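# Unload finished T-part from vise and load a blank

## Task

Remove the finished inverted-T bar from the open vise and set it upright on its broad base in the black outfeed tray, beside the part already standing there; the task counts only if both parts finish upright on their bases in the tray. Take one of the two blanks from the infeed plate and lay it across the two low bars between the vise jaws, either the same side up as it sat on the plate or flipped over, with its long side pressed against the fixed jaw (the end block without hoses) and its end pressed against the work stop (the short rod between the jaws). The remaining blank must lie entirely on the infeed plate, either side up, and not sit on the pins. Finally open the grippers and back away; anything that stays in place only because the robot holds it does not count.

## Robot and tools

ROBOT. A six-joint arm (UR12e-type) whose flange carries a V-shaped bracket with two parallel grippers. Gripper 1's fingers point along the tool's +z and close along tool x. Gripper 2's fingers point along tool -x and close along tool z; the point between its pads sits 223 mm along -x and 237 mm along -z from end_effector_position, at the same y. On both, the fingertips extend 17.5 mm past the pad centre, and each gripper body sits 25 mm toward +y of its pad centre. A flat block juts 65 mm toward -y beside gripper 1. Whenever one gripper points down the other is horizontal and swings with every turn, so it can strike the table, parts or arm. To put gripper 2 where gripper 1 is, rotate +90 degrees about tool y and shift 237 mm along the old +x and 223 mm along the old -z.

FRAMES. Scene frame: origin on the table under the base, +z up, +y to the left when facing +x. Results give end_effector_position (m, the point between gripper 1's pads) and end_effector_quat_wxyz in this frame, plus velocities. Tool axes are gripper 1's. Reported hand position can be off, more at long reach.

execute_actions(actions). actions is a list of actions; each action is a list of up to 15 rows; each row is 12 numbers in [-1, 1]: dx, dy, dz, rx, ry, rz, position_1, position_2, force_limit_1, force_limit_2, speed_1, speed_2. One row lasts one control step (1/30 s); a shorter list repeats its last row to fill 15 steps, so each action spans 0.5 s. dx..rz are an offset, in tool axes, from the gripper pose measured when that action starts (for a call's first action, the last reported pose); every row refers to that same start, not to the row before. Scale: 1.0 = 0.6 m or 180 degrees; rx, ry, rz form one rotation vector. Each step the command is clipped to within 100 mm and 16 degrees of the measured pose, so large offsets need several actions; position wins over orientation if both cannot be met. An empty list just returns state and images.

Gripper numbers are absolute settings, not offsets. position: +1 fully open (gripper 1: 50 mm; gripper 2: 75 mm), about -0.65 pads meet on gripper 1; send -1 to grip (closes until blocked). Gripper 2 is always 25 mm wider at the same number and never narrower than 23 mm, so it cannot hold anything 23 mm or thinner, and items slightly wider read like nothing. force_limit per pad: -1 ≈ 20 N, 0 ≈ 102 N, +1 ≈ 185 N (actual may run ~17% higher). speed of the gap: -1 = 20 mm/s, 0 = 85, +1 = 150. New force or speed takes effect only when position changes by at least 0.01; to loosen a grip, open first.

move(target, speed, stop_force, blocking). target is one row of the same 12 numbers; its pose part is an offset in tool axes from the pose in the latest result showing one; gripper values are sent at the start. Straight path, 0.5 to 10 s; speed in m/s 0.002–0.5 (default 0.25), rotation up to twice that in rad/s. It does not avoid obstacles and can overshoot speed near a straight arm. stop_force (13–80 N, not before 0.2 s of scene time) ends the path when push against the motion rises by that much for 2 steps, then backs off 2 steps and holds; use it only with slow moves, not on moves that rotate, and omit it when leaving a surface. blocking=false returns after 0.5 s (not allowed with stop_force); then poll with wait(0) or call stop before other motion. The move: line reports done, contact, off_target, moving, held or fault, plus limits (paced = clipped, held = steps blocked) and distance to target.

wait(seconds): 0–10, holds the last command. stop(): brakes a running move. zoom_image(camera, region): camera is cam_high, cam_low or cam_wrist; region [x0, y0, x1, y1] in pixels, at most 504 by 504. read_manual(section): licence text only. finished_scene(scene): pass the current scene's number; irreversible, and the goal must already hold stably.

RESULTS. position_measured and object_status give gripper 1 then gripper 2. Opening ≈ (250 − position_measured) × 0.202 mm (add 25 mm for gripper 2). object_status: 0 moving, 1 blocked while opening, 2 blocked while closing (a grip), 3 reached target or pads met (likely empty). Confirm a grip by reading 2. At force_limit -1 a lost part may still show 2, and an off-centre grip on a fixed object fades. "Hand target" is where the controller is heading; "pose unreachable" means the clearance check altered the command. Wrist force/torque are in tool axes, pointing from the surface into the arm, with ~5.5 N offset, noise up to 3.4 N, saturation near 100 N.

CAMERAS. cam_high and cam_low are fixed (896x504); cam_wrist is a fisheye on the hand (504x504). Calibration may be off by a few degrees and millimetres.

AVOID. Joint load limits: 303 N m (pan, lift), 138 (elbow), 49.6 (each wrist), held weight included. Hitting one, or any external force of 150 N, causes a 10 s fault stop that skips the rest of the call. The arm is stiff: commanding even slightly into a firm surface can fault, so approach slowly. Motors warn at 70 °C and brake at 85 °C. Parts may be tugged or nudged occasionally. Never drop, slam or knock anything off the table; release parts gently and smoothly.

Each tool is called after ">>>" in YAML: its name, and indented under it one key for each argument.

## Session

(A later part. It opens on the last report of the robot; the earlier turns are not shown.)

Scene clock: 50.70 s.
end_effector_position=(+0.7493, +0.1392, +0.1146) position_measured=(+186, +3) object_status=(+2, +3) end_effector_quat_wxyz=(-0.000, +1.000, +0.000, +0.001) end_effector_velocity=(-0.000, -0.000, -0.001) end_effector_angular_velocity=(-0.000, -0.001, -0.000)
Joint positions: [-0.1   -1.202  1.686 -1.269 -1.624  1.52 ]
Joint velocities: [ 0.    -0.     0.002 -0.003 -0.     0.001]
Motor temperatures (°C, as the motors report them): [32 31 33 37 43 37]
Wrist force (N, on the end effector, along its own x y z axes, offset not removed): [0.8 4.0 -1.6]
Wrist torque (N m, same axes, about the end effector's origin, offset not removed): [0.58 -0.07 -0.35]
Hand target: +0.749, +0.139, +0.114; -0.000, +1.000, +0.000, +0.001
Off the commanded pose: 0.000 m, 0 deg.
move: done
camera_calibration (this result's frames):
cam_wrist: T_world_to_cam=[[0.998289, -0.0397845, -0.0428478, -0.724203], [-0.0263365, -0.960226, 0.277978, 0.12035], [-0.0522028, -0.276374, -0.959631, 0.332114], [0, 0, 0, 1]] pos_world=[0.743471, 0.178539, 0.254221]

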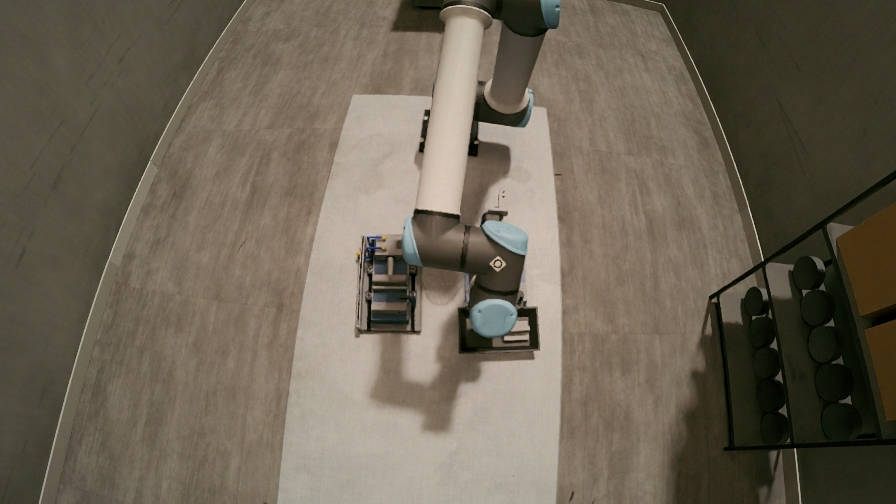

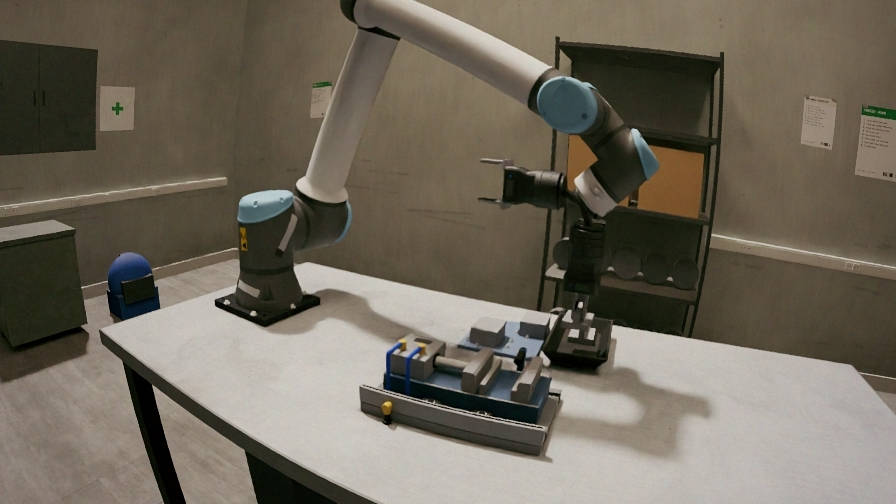

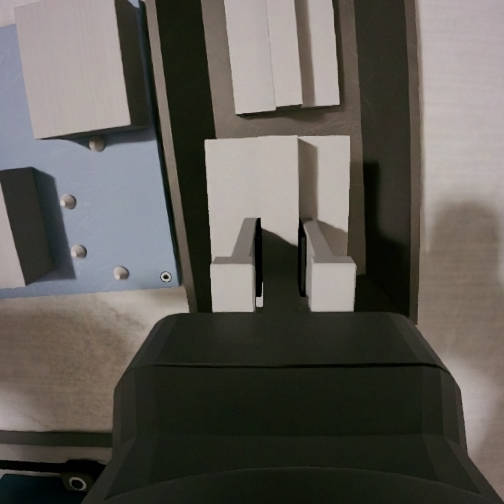

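>>> move:
  target: [0,-0.006,0.065,0,0,0,-1,1,0,0,0,0]
  speed: 0.05

>>> move:
  target: [0,0,0.06,0,0,0,-1,1,0,0,0,0]
  speed: 0.008
  stop_force: 15

Scene clock: 56.60 s.
end_effector_position=(+0.7493, +0.1428, +0.0758) position_measured=(+186, +3) object_status=(+2, +3) end_effector_quat_wxyz=(-0.000, +1.000, +0.000, +0.001) end_effector_velocity=(+0.000, +0.000, -0.002) end_effector_angular_velocity=(+0.000, -0.001, +0.000)
Joint positions: [-0.096 -1.17   1.717 -1.332 -1.621  1.523]
Joint velocities: [ 0.     0.001  0.001 -0.003  0.    -0.   ]
Motor temperatures (°C, as the motors report them): [32 31 33 37 43 37]
Wrist force (N, on the end effector, along its own x y z axes, offset not removed): [-3.9 -6.2 3.5]
Wrist torque (N m, same axes, about the end effector's origin, offset not removed): [-1.52 1.08 -0.17]
Hand target: +0.749, +0.143, +0.076; -0.000, +1.000, +0.000, +0.001
Off the commanded pose: 0.000 m, 0 deg.
move: done
camera_calibration (this result's frames):
cam_wrist: T_world_to_cam=[[0.998289, -0.0397836, -0.0428537, -0.725729], [-0.026334, -0.960227, 0.277976, 0.134584], [-0.0522081, -0.276372, -0.959632, 0.295895], [0, 0, 0, 1]] pos_world=[0.743479, 0.182137, 0.215439]

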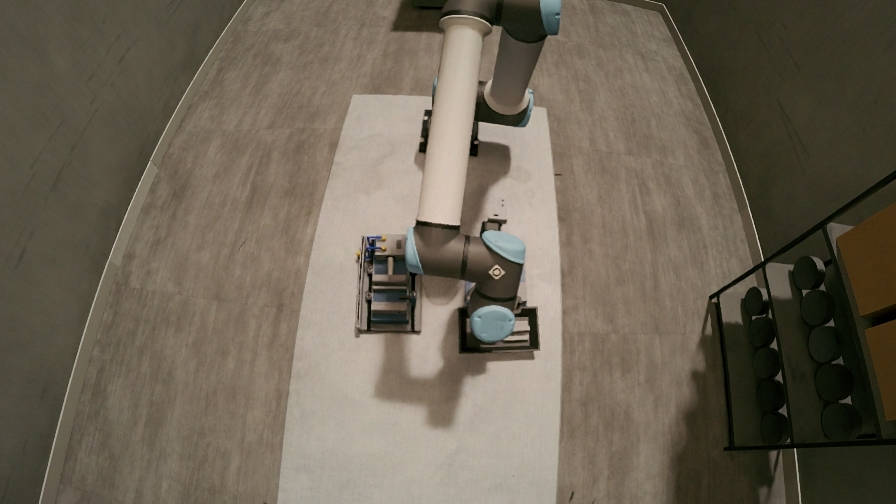

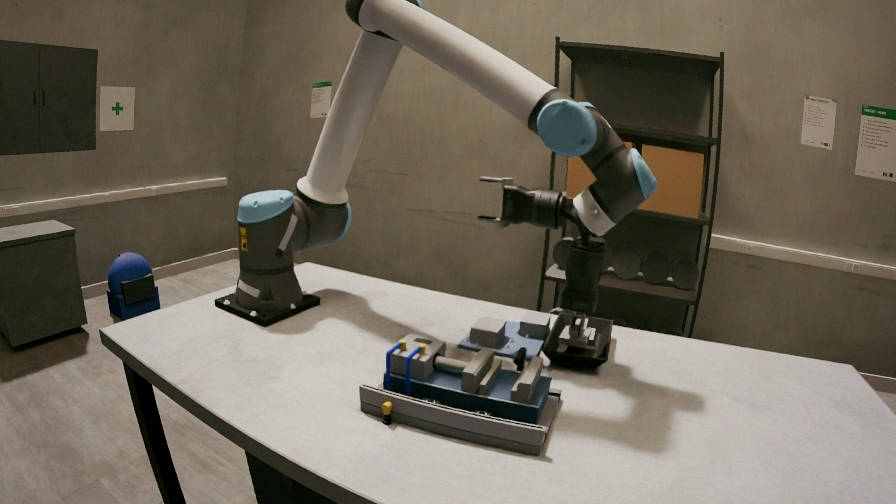

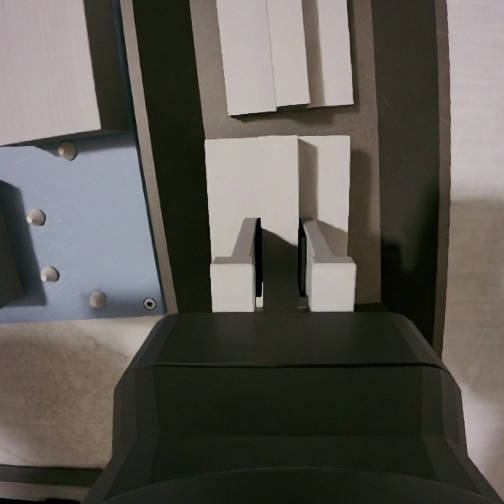

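Scene clock: 60.73 s.
end_effector_position=(+0.7494, +0.1428, +0.0460) position_measured=(+186, +3) object_status=(+2, +3) end_effector_quat_wxyz=(-0.000, +1.000, +0.000, +0.001) end_effector_velocity=(-0.001, +0.000, +0.001) end_effector_angular_velocity=(-0.000, +0.002, -0.000)
Joint positions: [-0.096 -1.144  1.739 -1.381 -1.621  1.523]
Joint velocities: [ 0.    -0.001 -0.     0.004  0.     0.001]
Motor temperatures (°C, as the motors report them): [32 31 33 37 43 37]
Wrist force (N, on the end effector, along its own x y z axes, offset not removed): [-12.5 -6.9 -43.9]
Wrist torque (N m, same axes, about the end effector's origin, offset not removed): [-1.57 1.44 -0.17]
Hand target: +0.749, +0.143, +0.046; -0.000, +1.000, +0.000, +0.001
Off the commanded pose: 0.006 m, 0 deg.
move: contact
camera_calibration (this result's frames):
cam_wrist: T_world_to_cam=[[0.998306, -0.0397249, -0.042517, -0.727165], [-0.0263723, -0.960234, 0.277949, 0.142921], [-0.0518678, -0.276357, -0.959654, 0.267034], [0, 0, 0, 1]] pos_world=[0.743553, 0.182147, 0.185619]

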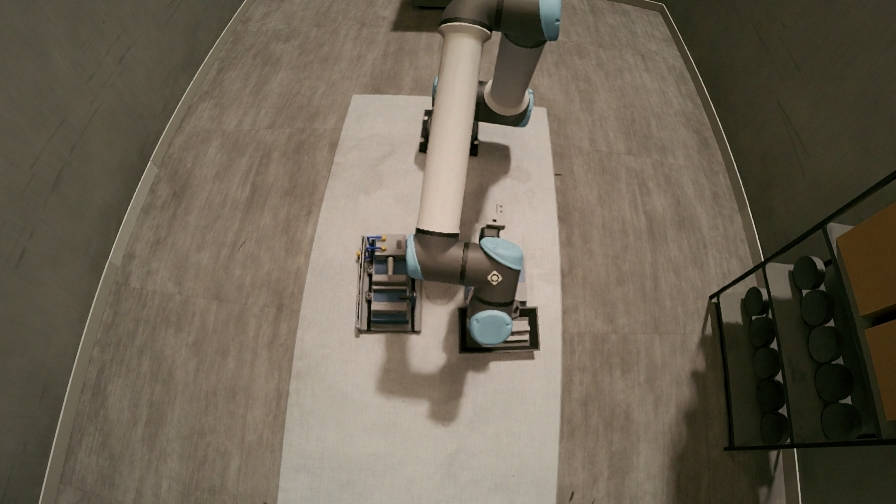

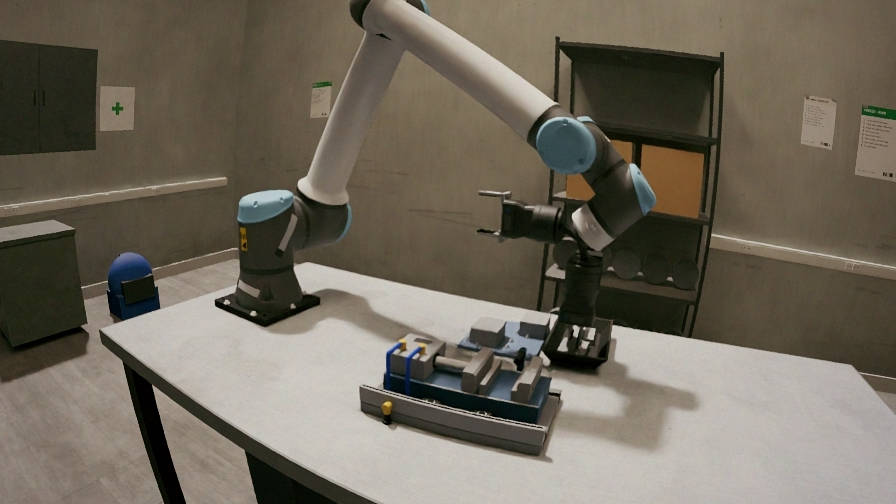

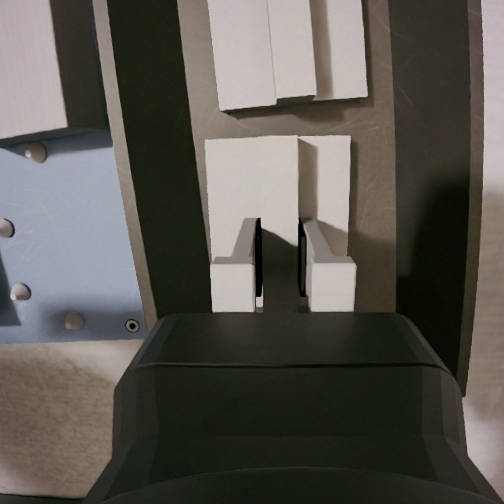

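>>> execute_actions:
  actions:
    - [[0,0,-0.001,0,0,0,0.3,1,0,0,0,0]]
    - [[0,0,0,0,0,0,0.3,1,0,0,0,0]]

>>> move:
  target: [-0.2,0.05,-0.4,0,0,0,0.3,1,0,0,0,0]

>>> zoom_image:
  camera: "cam_wrist"
  region: [0, 0, 504, 320]

Scene clock: 64.77 s.
end_effector_position=(+0.7494, +0.1428, +0.0466) position_measured=(+107, +3) object_status=(+3, +3) end_effector_quat_wxyz=(-0.000, +1.000, +0.000, +0.001) end_effector_velocity=(-0.000, -0.000, -0.000) end_effector_angular_velocity=(-0.000, +0.000, -0.000)
Joint positions: [-0.096 -1.144  1.739 -1.38  -1.621  1.523]
Joint velocities: [-0.  0.  0. -0.  0.  0.]
Motor temperatures (°C, as the motors report them): [32 31 33 37 43 37]
Wrist force (N, on the end effector, along its own x y z axes, offset not removed): [-1.5 -1.0 -2.7]
Wrist torque (N m, same axes, about the end effector's origin, offset not removed): [-0.52 0.51 -0.20]
Hand target: +0.749, +0.143, +0.047; -0.000, +1.000, +0.000, +0.001
Off the commanded pose: 0.000 m, 0 deg.
camera_calibration (this result's frames):
cam_wrist: T_world_to_cam=[[0.998304, -0.0397721, -0.0425183, -0.727129], [-0.026415, -0.96022, 0.277992, 0.142778], [-0.0518833, -0.276398, -0.959642, 0.267599], [0, 0, 0, 1]] pos_world=[0.743551, 0.182142, 0.186192]

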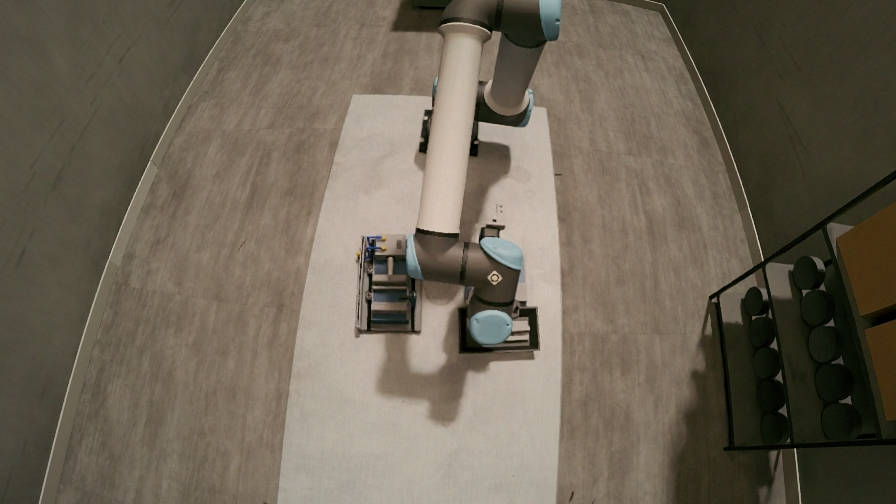

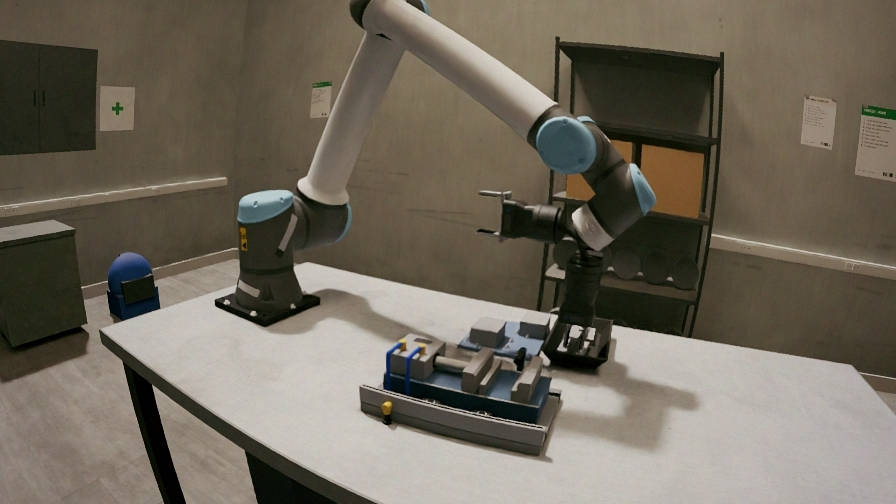

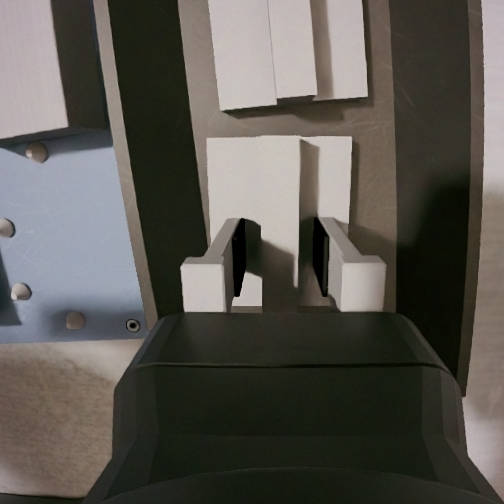

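Scene clock: 66.47 s.
end_effector_position=(+0.6294, +0.1126, +0.2860) position_measured=(+107, +3) object_status=(+3, +3) end_effector_quat_wxyz=(-0.000, +1.000, +0.000, +0.001) end_effector_velocity=(-0.001, -0.000, +0.002) end_effector_angular_velocity=(+0.001, +0.000, +0.001)
Joint positions: [-0.151 -1.496  1.732 -1.024 -1.659  1.484]
Joint velocities: [-0.001 -0.002 -0.001  0.004 -0.    -0.002]
Motor temperatures (°C, as the motors report them): [32 31 33 37 43 37]
Wrist force (N, on the end effector, along its own x y z axes, offset not removed): [0.9 -3.4 -1.2]
Wrist torque (N m, same axes, about the end effector's origin, offset not removed): [-0.66 -0.04 -0.40]
Hand target: +0.629, +0.113, +0.286; -0.000, +1.000, +0.000, +0.001
Off the commanded pose: 0.000 m, 0 deg.
move: done
camera_calibration (this result's frames):
cam_wrist: T_world_to_cam=[[0.998303, -0.0397765, -0.0425363, -0.598309], [-0.0264125, -0.960211, 0.278025, 0.0439851], [-0.0519027, -0.27643, -0.959632, 0.482852], [0, 0, 0, 1]] pos_world=[0.623517, 0.151911, 0.425681]

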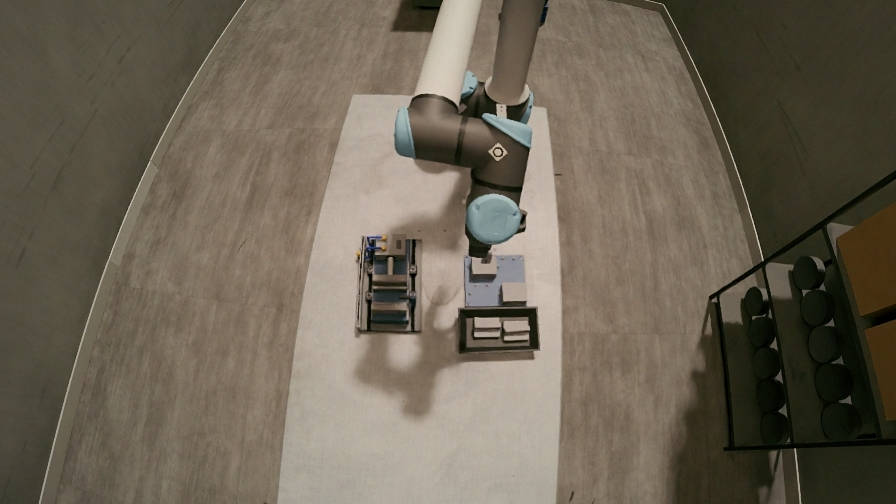

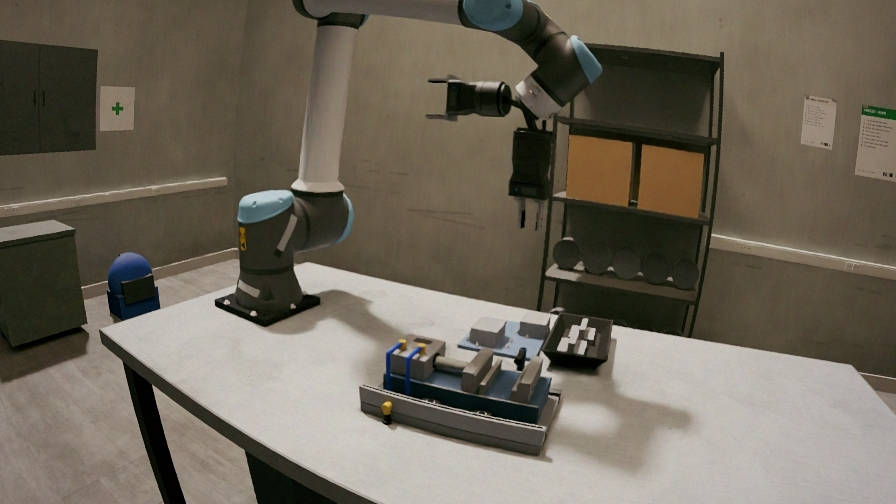

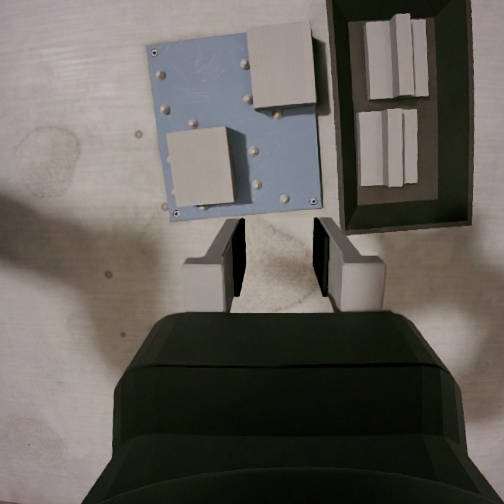

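Region (0, 0, 504, 320) of cam_wrist's 504x504 image, scaled by 1.000; it fills the top 320 rows of this view, and the rest is white.

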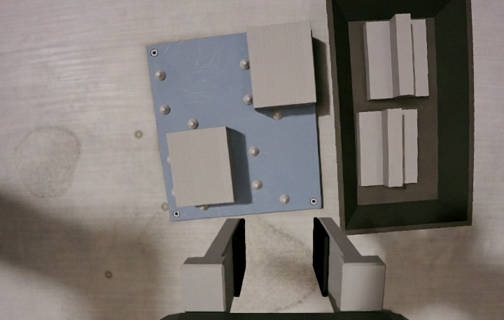

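>>> move:
  target: [0.273,-0.033,-0.107,0,0.5,0,0.3,1,0,0,0,0]

>>> zoom_image:
  camera: "cam_high"
  region: [400, 200, 600, 360]

>>> zoom_image:
  camera: "cam_low"
  region: [400, 200, 650, 380]

Scene clock: 83.20 s.
end_effector_position=(+0.7925, +0.1326, +0.3507) position_measured=(+107, +3) object_status=(+3, +3) end_effector_quat_wxyz=(-0.001, +0.707, +0.000, +0.707) end_effector_velocity=(+0.001, -0.000, -0.001) end_effector_angular_velocity=(+0.001, -0.010, -0.002)
Joint positions: [-0.167 -1.475  2.448 -3.322 -1.472  1.471]
Joint velocities: [ 0.001  0.012  0.    -0.023  0.     0.004]
Motor temperatures (°C, as the motors report them): [32 31 33 37 43 37]
Wrist force (N, on the end effector, along its own x y z axes, offset not removed): [0.6 -6.2 -1.1]
Wrist torque (N m, same axes, about the end effector's origin, offset not removed): [-1.61 0.32 -0.33]
Hand target: +0.793, +0.133, +0.351; -0.001, +0.707, -0.000, +0.708
Off the commanded pose: 0.001 m, 0 deg.
move: done
camera_calibration (this result's frames):
cam_wrist: T_world_to_cam=[[0.043925, -0.0415572, 0.99817, -0.365999], [-0.276849, -0.960511, -0.0278064, 0.355362], [0.959909, -0.275121, -0.0536956, -0.560787], [0, 0, 0, 1]] pos_world=[0.652763, 0.171835, 0.345099]

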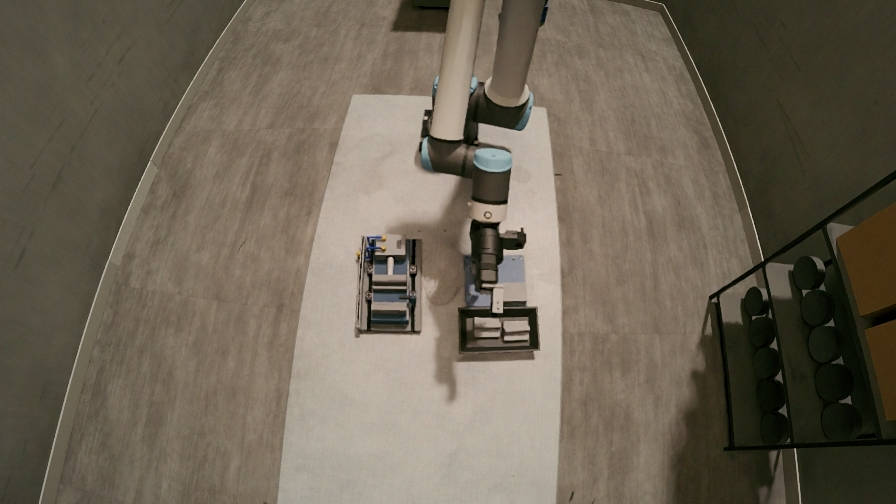

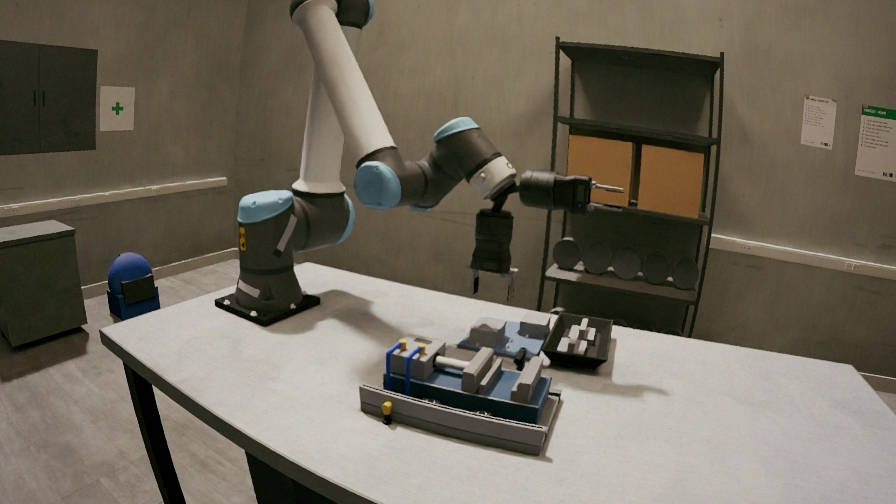

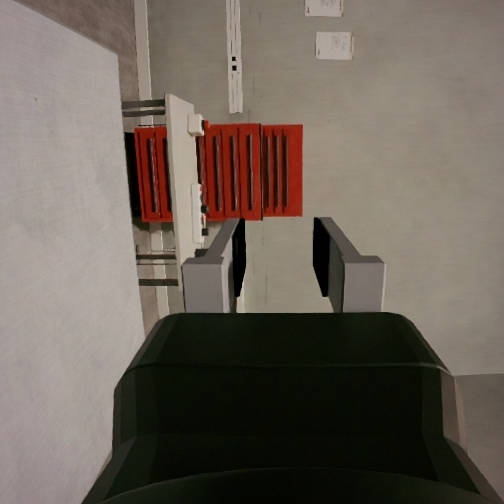

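Region (400, 200, 600, 360) of cam_high's 896x504 image, scaled by 2.520, with more detail than that image has; it fills the top 403 rows of this view, and the rest is white.

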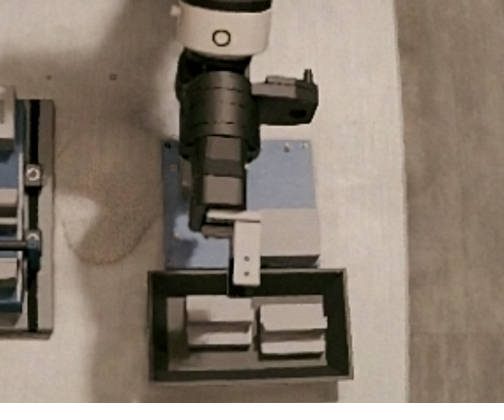

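Region (400, 200, 650, 380) of cam_low's 896x504 image, scaled by 2.016, with more detail than that image has; it fills the top 363 rows of this view, and the rest is white.

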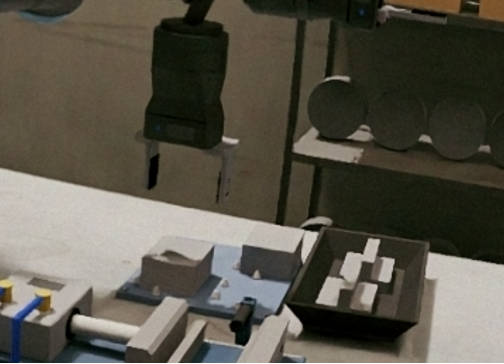

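>>> move:
  target: [-0.08,0,0,0,0,0,0.3,1,0,0,0,0]
  speed: 0.08

>>> zoom_image:
  camera: "cam_low"
  region: [420, 230, 620, 380]

Scene clock: 87.63 s.
end_effector_position=(+0.7924, +0.1327, +0.3030) position_measured=(+107, +3) object_status=(+3, +3) end_effector_quat_wxyz=(-0.001, +0.707, +0.000, +0.707) end_effector_velocity=(+0.000, -0.000, -0.002) end_effector_angular_velocity=(+0.000, -0.001, -0.000)
Joint positions: [-0.167 -1.368  2.473 -3.453 -1.472  1.47 ]
Joint velocities: [-0.     0.005  0.001 -0.007 -0.     0.001]
Motor temperatures (°C, as the motors report them): [32 31 33 37 43 37]
Wrist force (N, on the end effector, along its own x y z axes, offset not removed): [2.6 -3.5 1.5]
Wrist torque (N m, same axes, about the end effector's origin, offset not removed): [-0.92 -0.27 -0.30]
Hand target: +0.792, +0.133, +0.303; -0.001, +0.707, +0.000, +0.707
Off the commanded pose: 0.000 m, 0 deg.
move: done
camera_calibration (this result's frames):
cam_wrist: T_world_to_cam=[[0.0440111, -0.0414706, 0.99817, -0.318435], [-0.276788, -0.960532, -0.0277028, 0.353969], [0.959923, -0.275062, -0.0537526, -0.563305], [0, 0, 0, 1]] pos_world=[0.652718, 0.171849, 0.297379]

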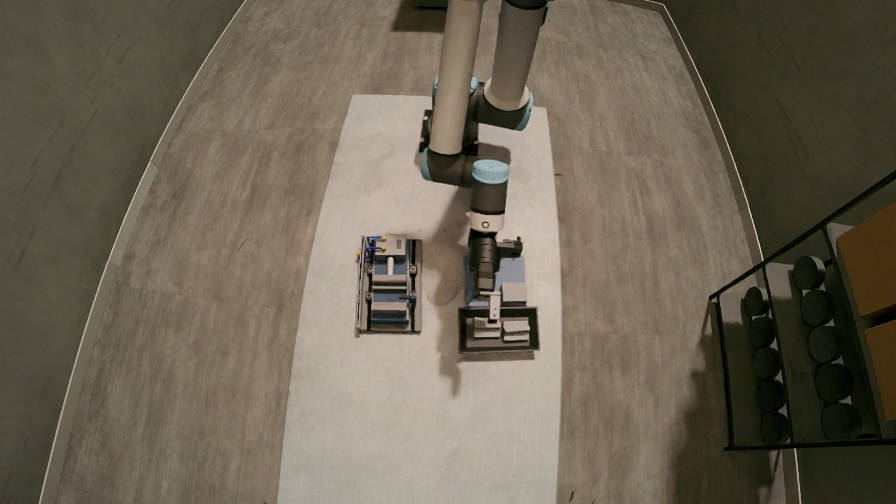

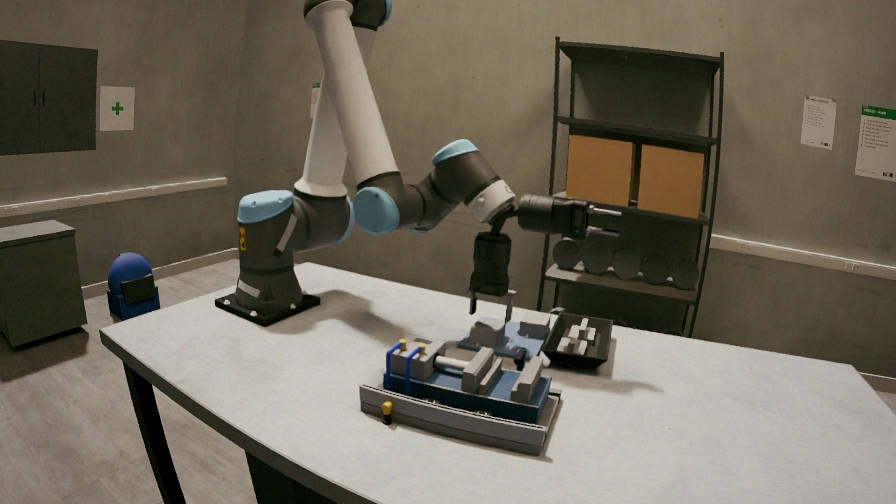

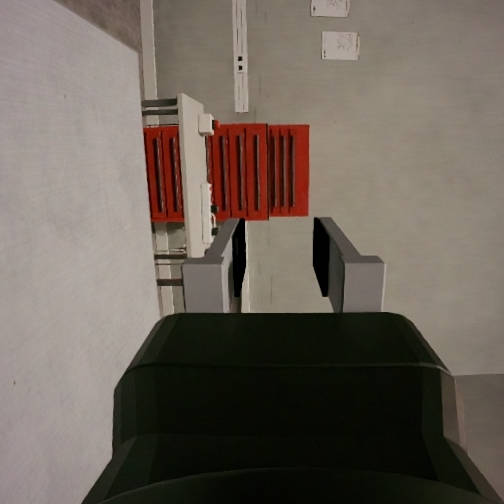

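Region (420, 230, 620, 380) of cam_low's 896x504 image, scaled by 2.520, with more detail than that image has; it fills the top 378 rows of this view, and the rest is white.

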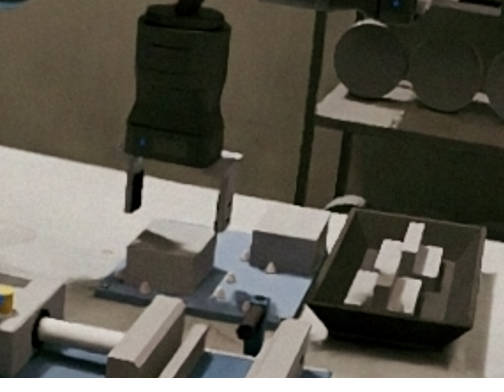

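>>> move:
  target: [-0.055,0,0,0,0,0,0.3,1,0,0,0,0]
  speed: 0.012
  stop_force: 15

>>> zoom_image:
  camera: "cam_low"
  region: [420, 230, 620, 380]

>>> execute_actions:
  actions:
    - [[0,0,0,0,0,0,0.3,-1,0,0,0,0]]
    - [[0,0,0,0,0,0,0.3,-1,0,0,0,0]]

Scene clock: 93.77 s.
end_effector_position=(+0.7924, +0.1327, +0.2703) position_measured=(+107, +3) object_status=(+3, +3) end_effector_quat_wxyz=(-0.001, +0.707, +0.000, +0.707) end_effector_velocity=(-0.000, -0.000, -0.003) end_effector_angular_velocity=(+0.000, -0.000, -0.000)
Joint positions: [-0.167 -1.289  2.485 -3.544 -1.472  1.47 ]
Joint velocities: [-0.     0.007  0.001 -0.008  0.     0.   ]
Motor temperatures (°C, as the motors report them): [32 31 33 37 43 37]
Wrist force (N, on the end effector, along its own x y z axes, offset not removed): [-0.5 -3.1 -1.4]
Wrist torque (N m, same axes, about the end effector's origin, offset not removed): [-0.70 0.43 -0.46]
Hand target: +0.792, +0.133, +0.270; -0.001, +0.707, +0.000, +0.707
Off the commanded pose: 0.000 m, 0 deg.
move: done
camera_calibration (this result's frames):
cam_wrist: T_world_to_cam=[[0.0440572, -0.0414716, 0.998168, -0.285832], [-0.276787, -0.960532, -0.0276911, 0.353065], [0.959921, -0.27506, -0.0537971, -0.565023], [0, 0, 0, 1]] pos_world=[0.652694, 0.17186, 0.264688]

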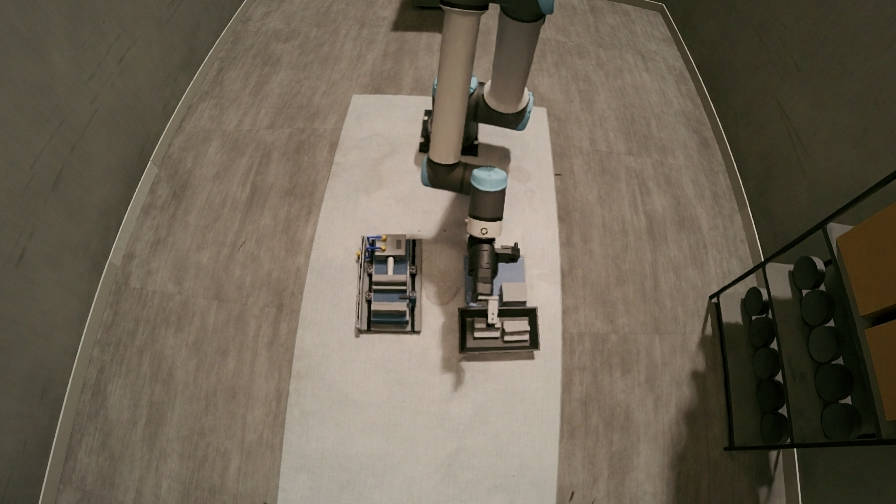

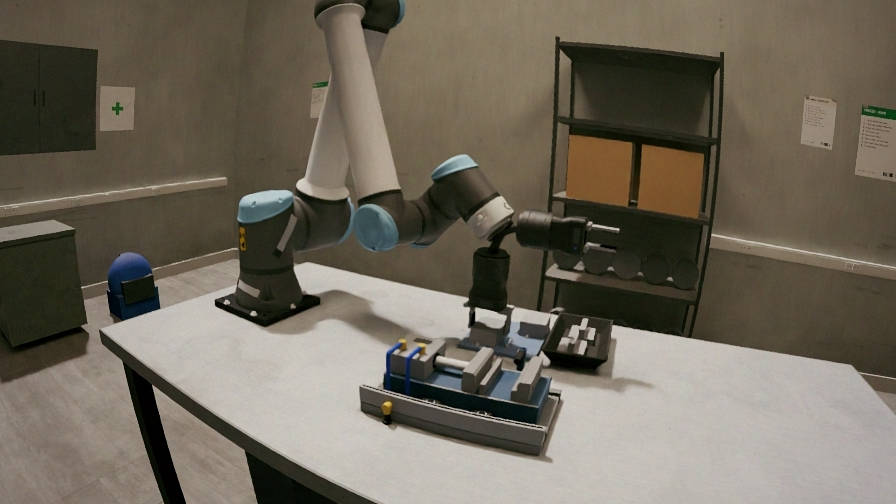

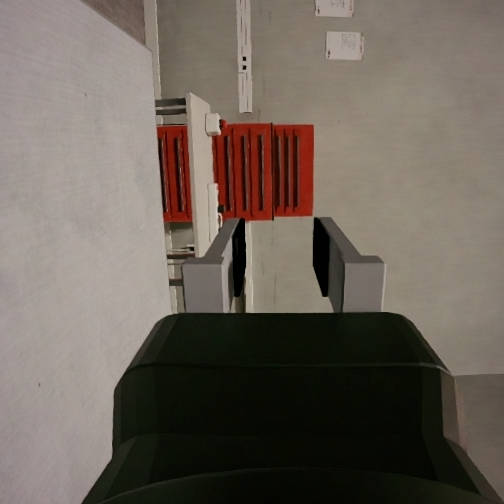

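Region (420, 230, 620, 380) of cam_low's 896x504 image, scaled by 2.520, with more detail than that image has; it fills the top 378 rows of this view, and the rest is white.

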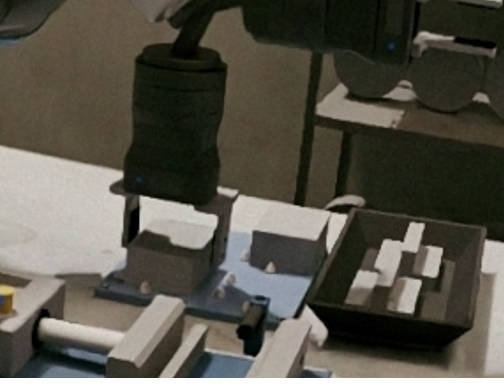

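Scene clock: 94.77 s.
end_effector_position=(+0.7924, +0.1327, +0.2701) position_measured=(+107, +80) object_status=(+3, +2) end_effector_quat_wxyz=(-0.001, +0.707, +0.000, +0.707) end_effector_velocity=(+0.000, -0.000, -0.000) end_effector_angular_velocity=(+0.000, -0.001, -0.000)
Joint positions: [-0.167 -1.289  2.485 -3.544 -1.472  1.47 ]
Joint velocities: [-0.     0.001 -0.    -0.002  0.     0.   ]
Motor temperatures (°C, as the motors report them): [32 31 33 37 43 37]
Wrist force (N, on the end effector, along its own x y z axes, offset not removed): [-4.3 -1.0 3.1]
Wrist torque (N m, same axes, about the end effector's origin, offset not removed): [-0.41 1.30 -0.31]
Hand target: +0.792, +0.133, +0.270; -0.001, +0.707, +0.000, +0.707
Off the commanded pose: 0.000 m, 0 deg.
camera_calibration (this result's frames):
cam_wrist: T_world_to_cam=[[0.0442236, -0.0414951, 0.99816, -0.285814], [-0.276787, -0.960533, -0.0276678, 0.353052], [0.959913, -0.275054, -0.0539635, -0.564961], [0, 0, 0, 1]] pos_world=[0.652674, 0.171863, 0.264569]

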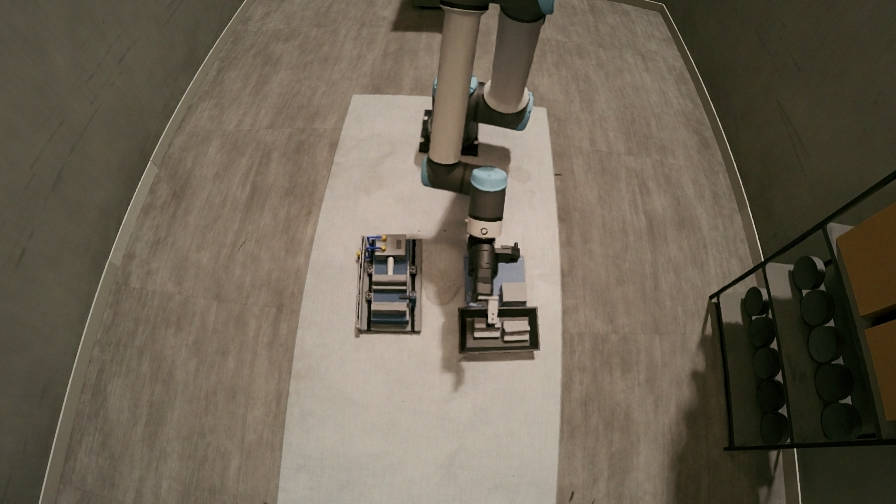

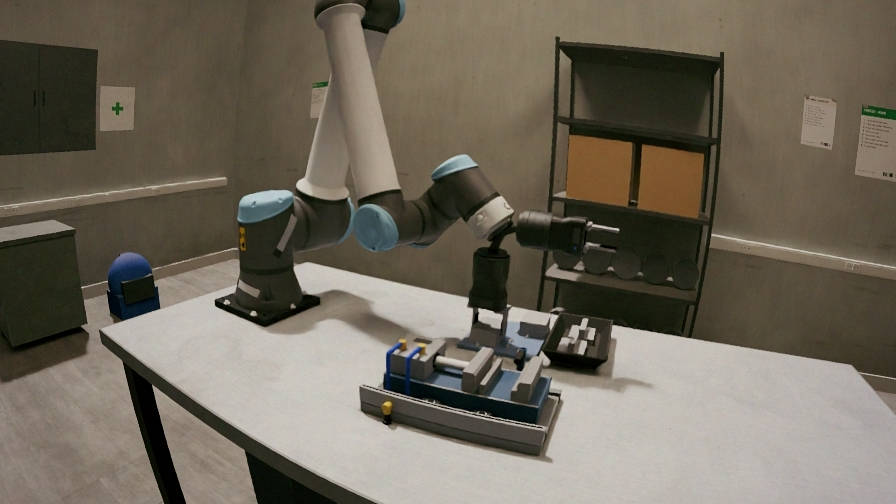

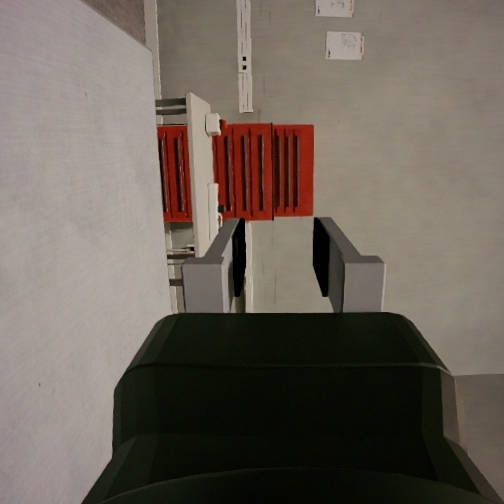

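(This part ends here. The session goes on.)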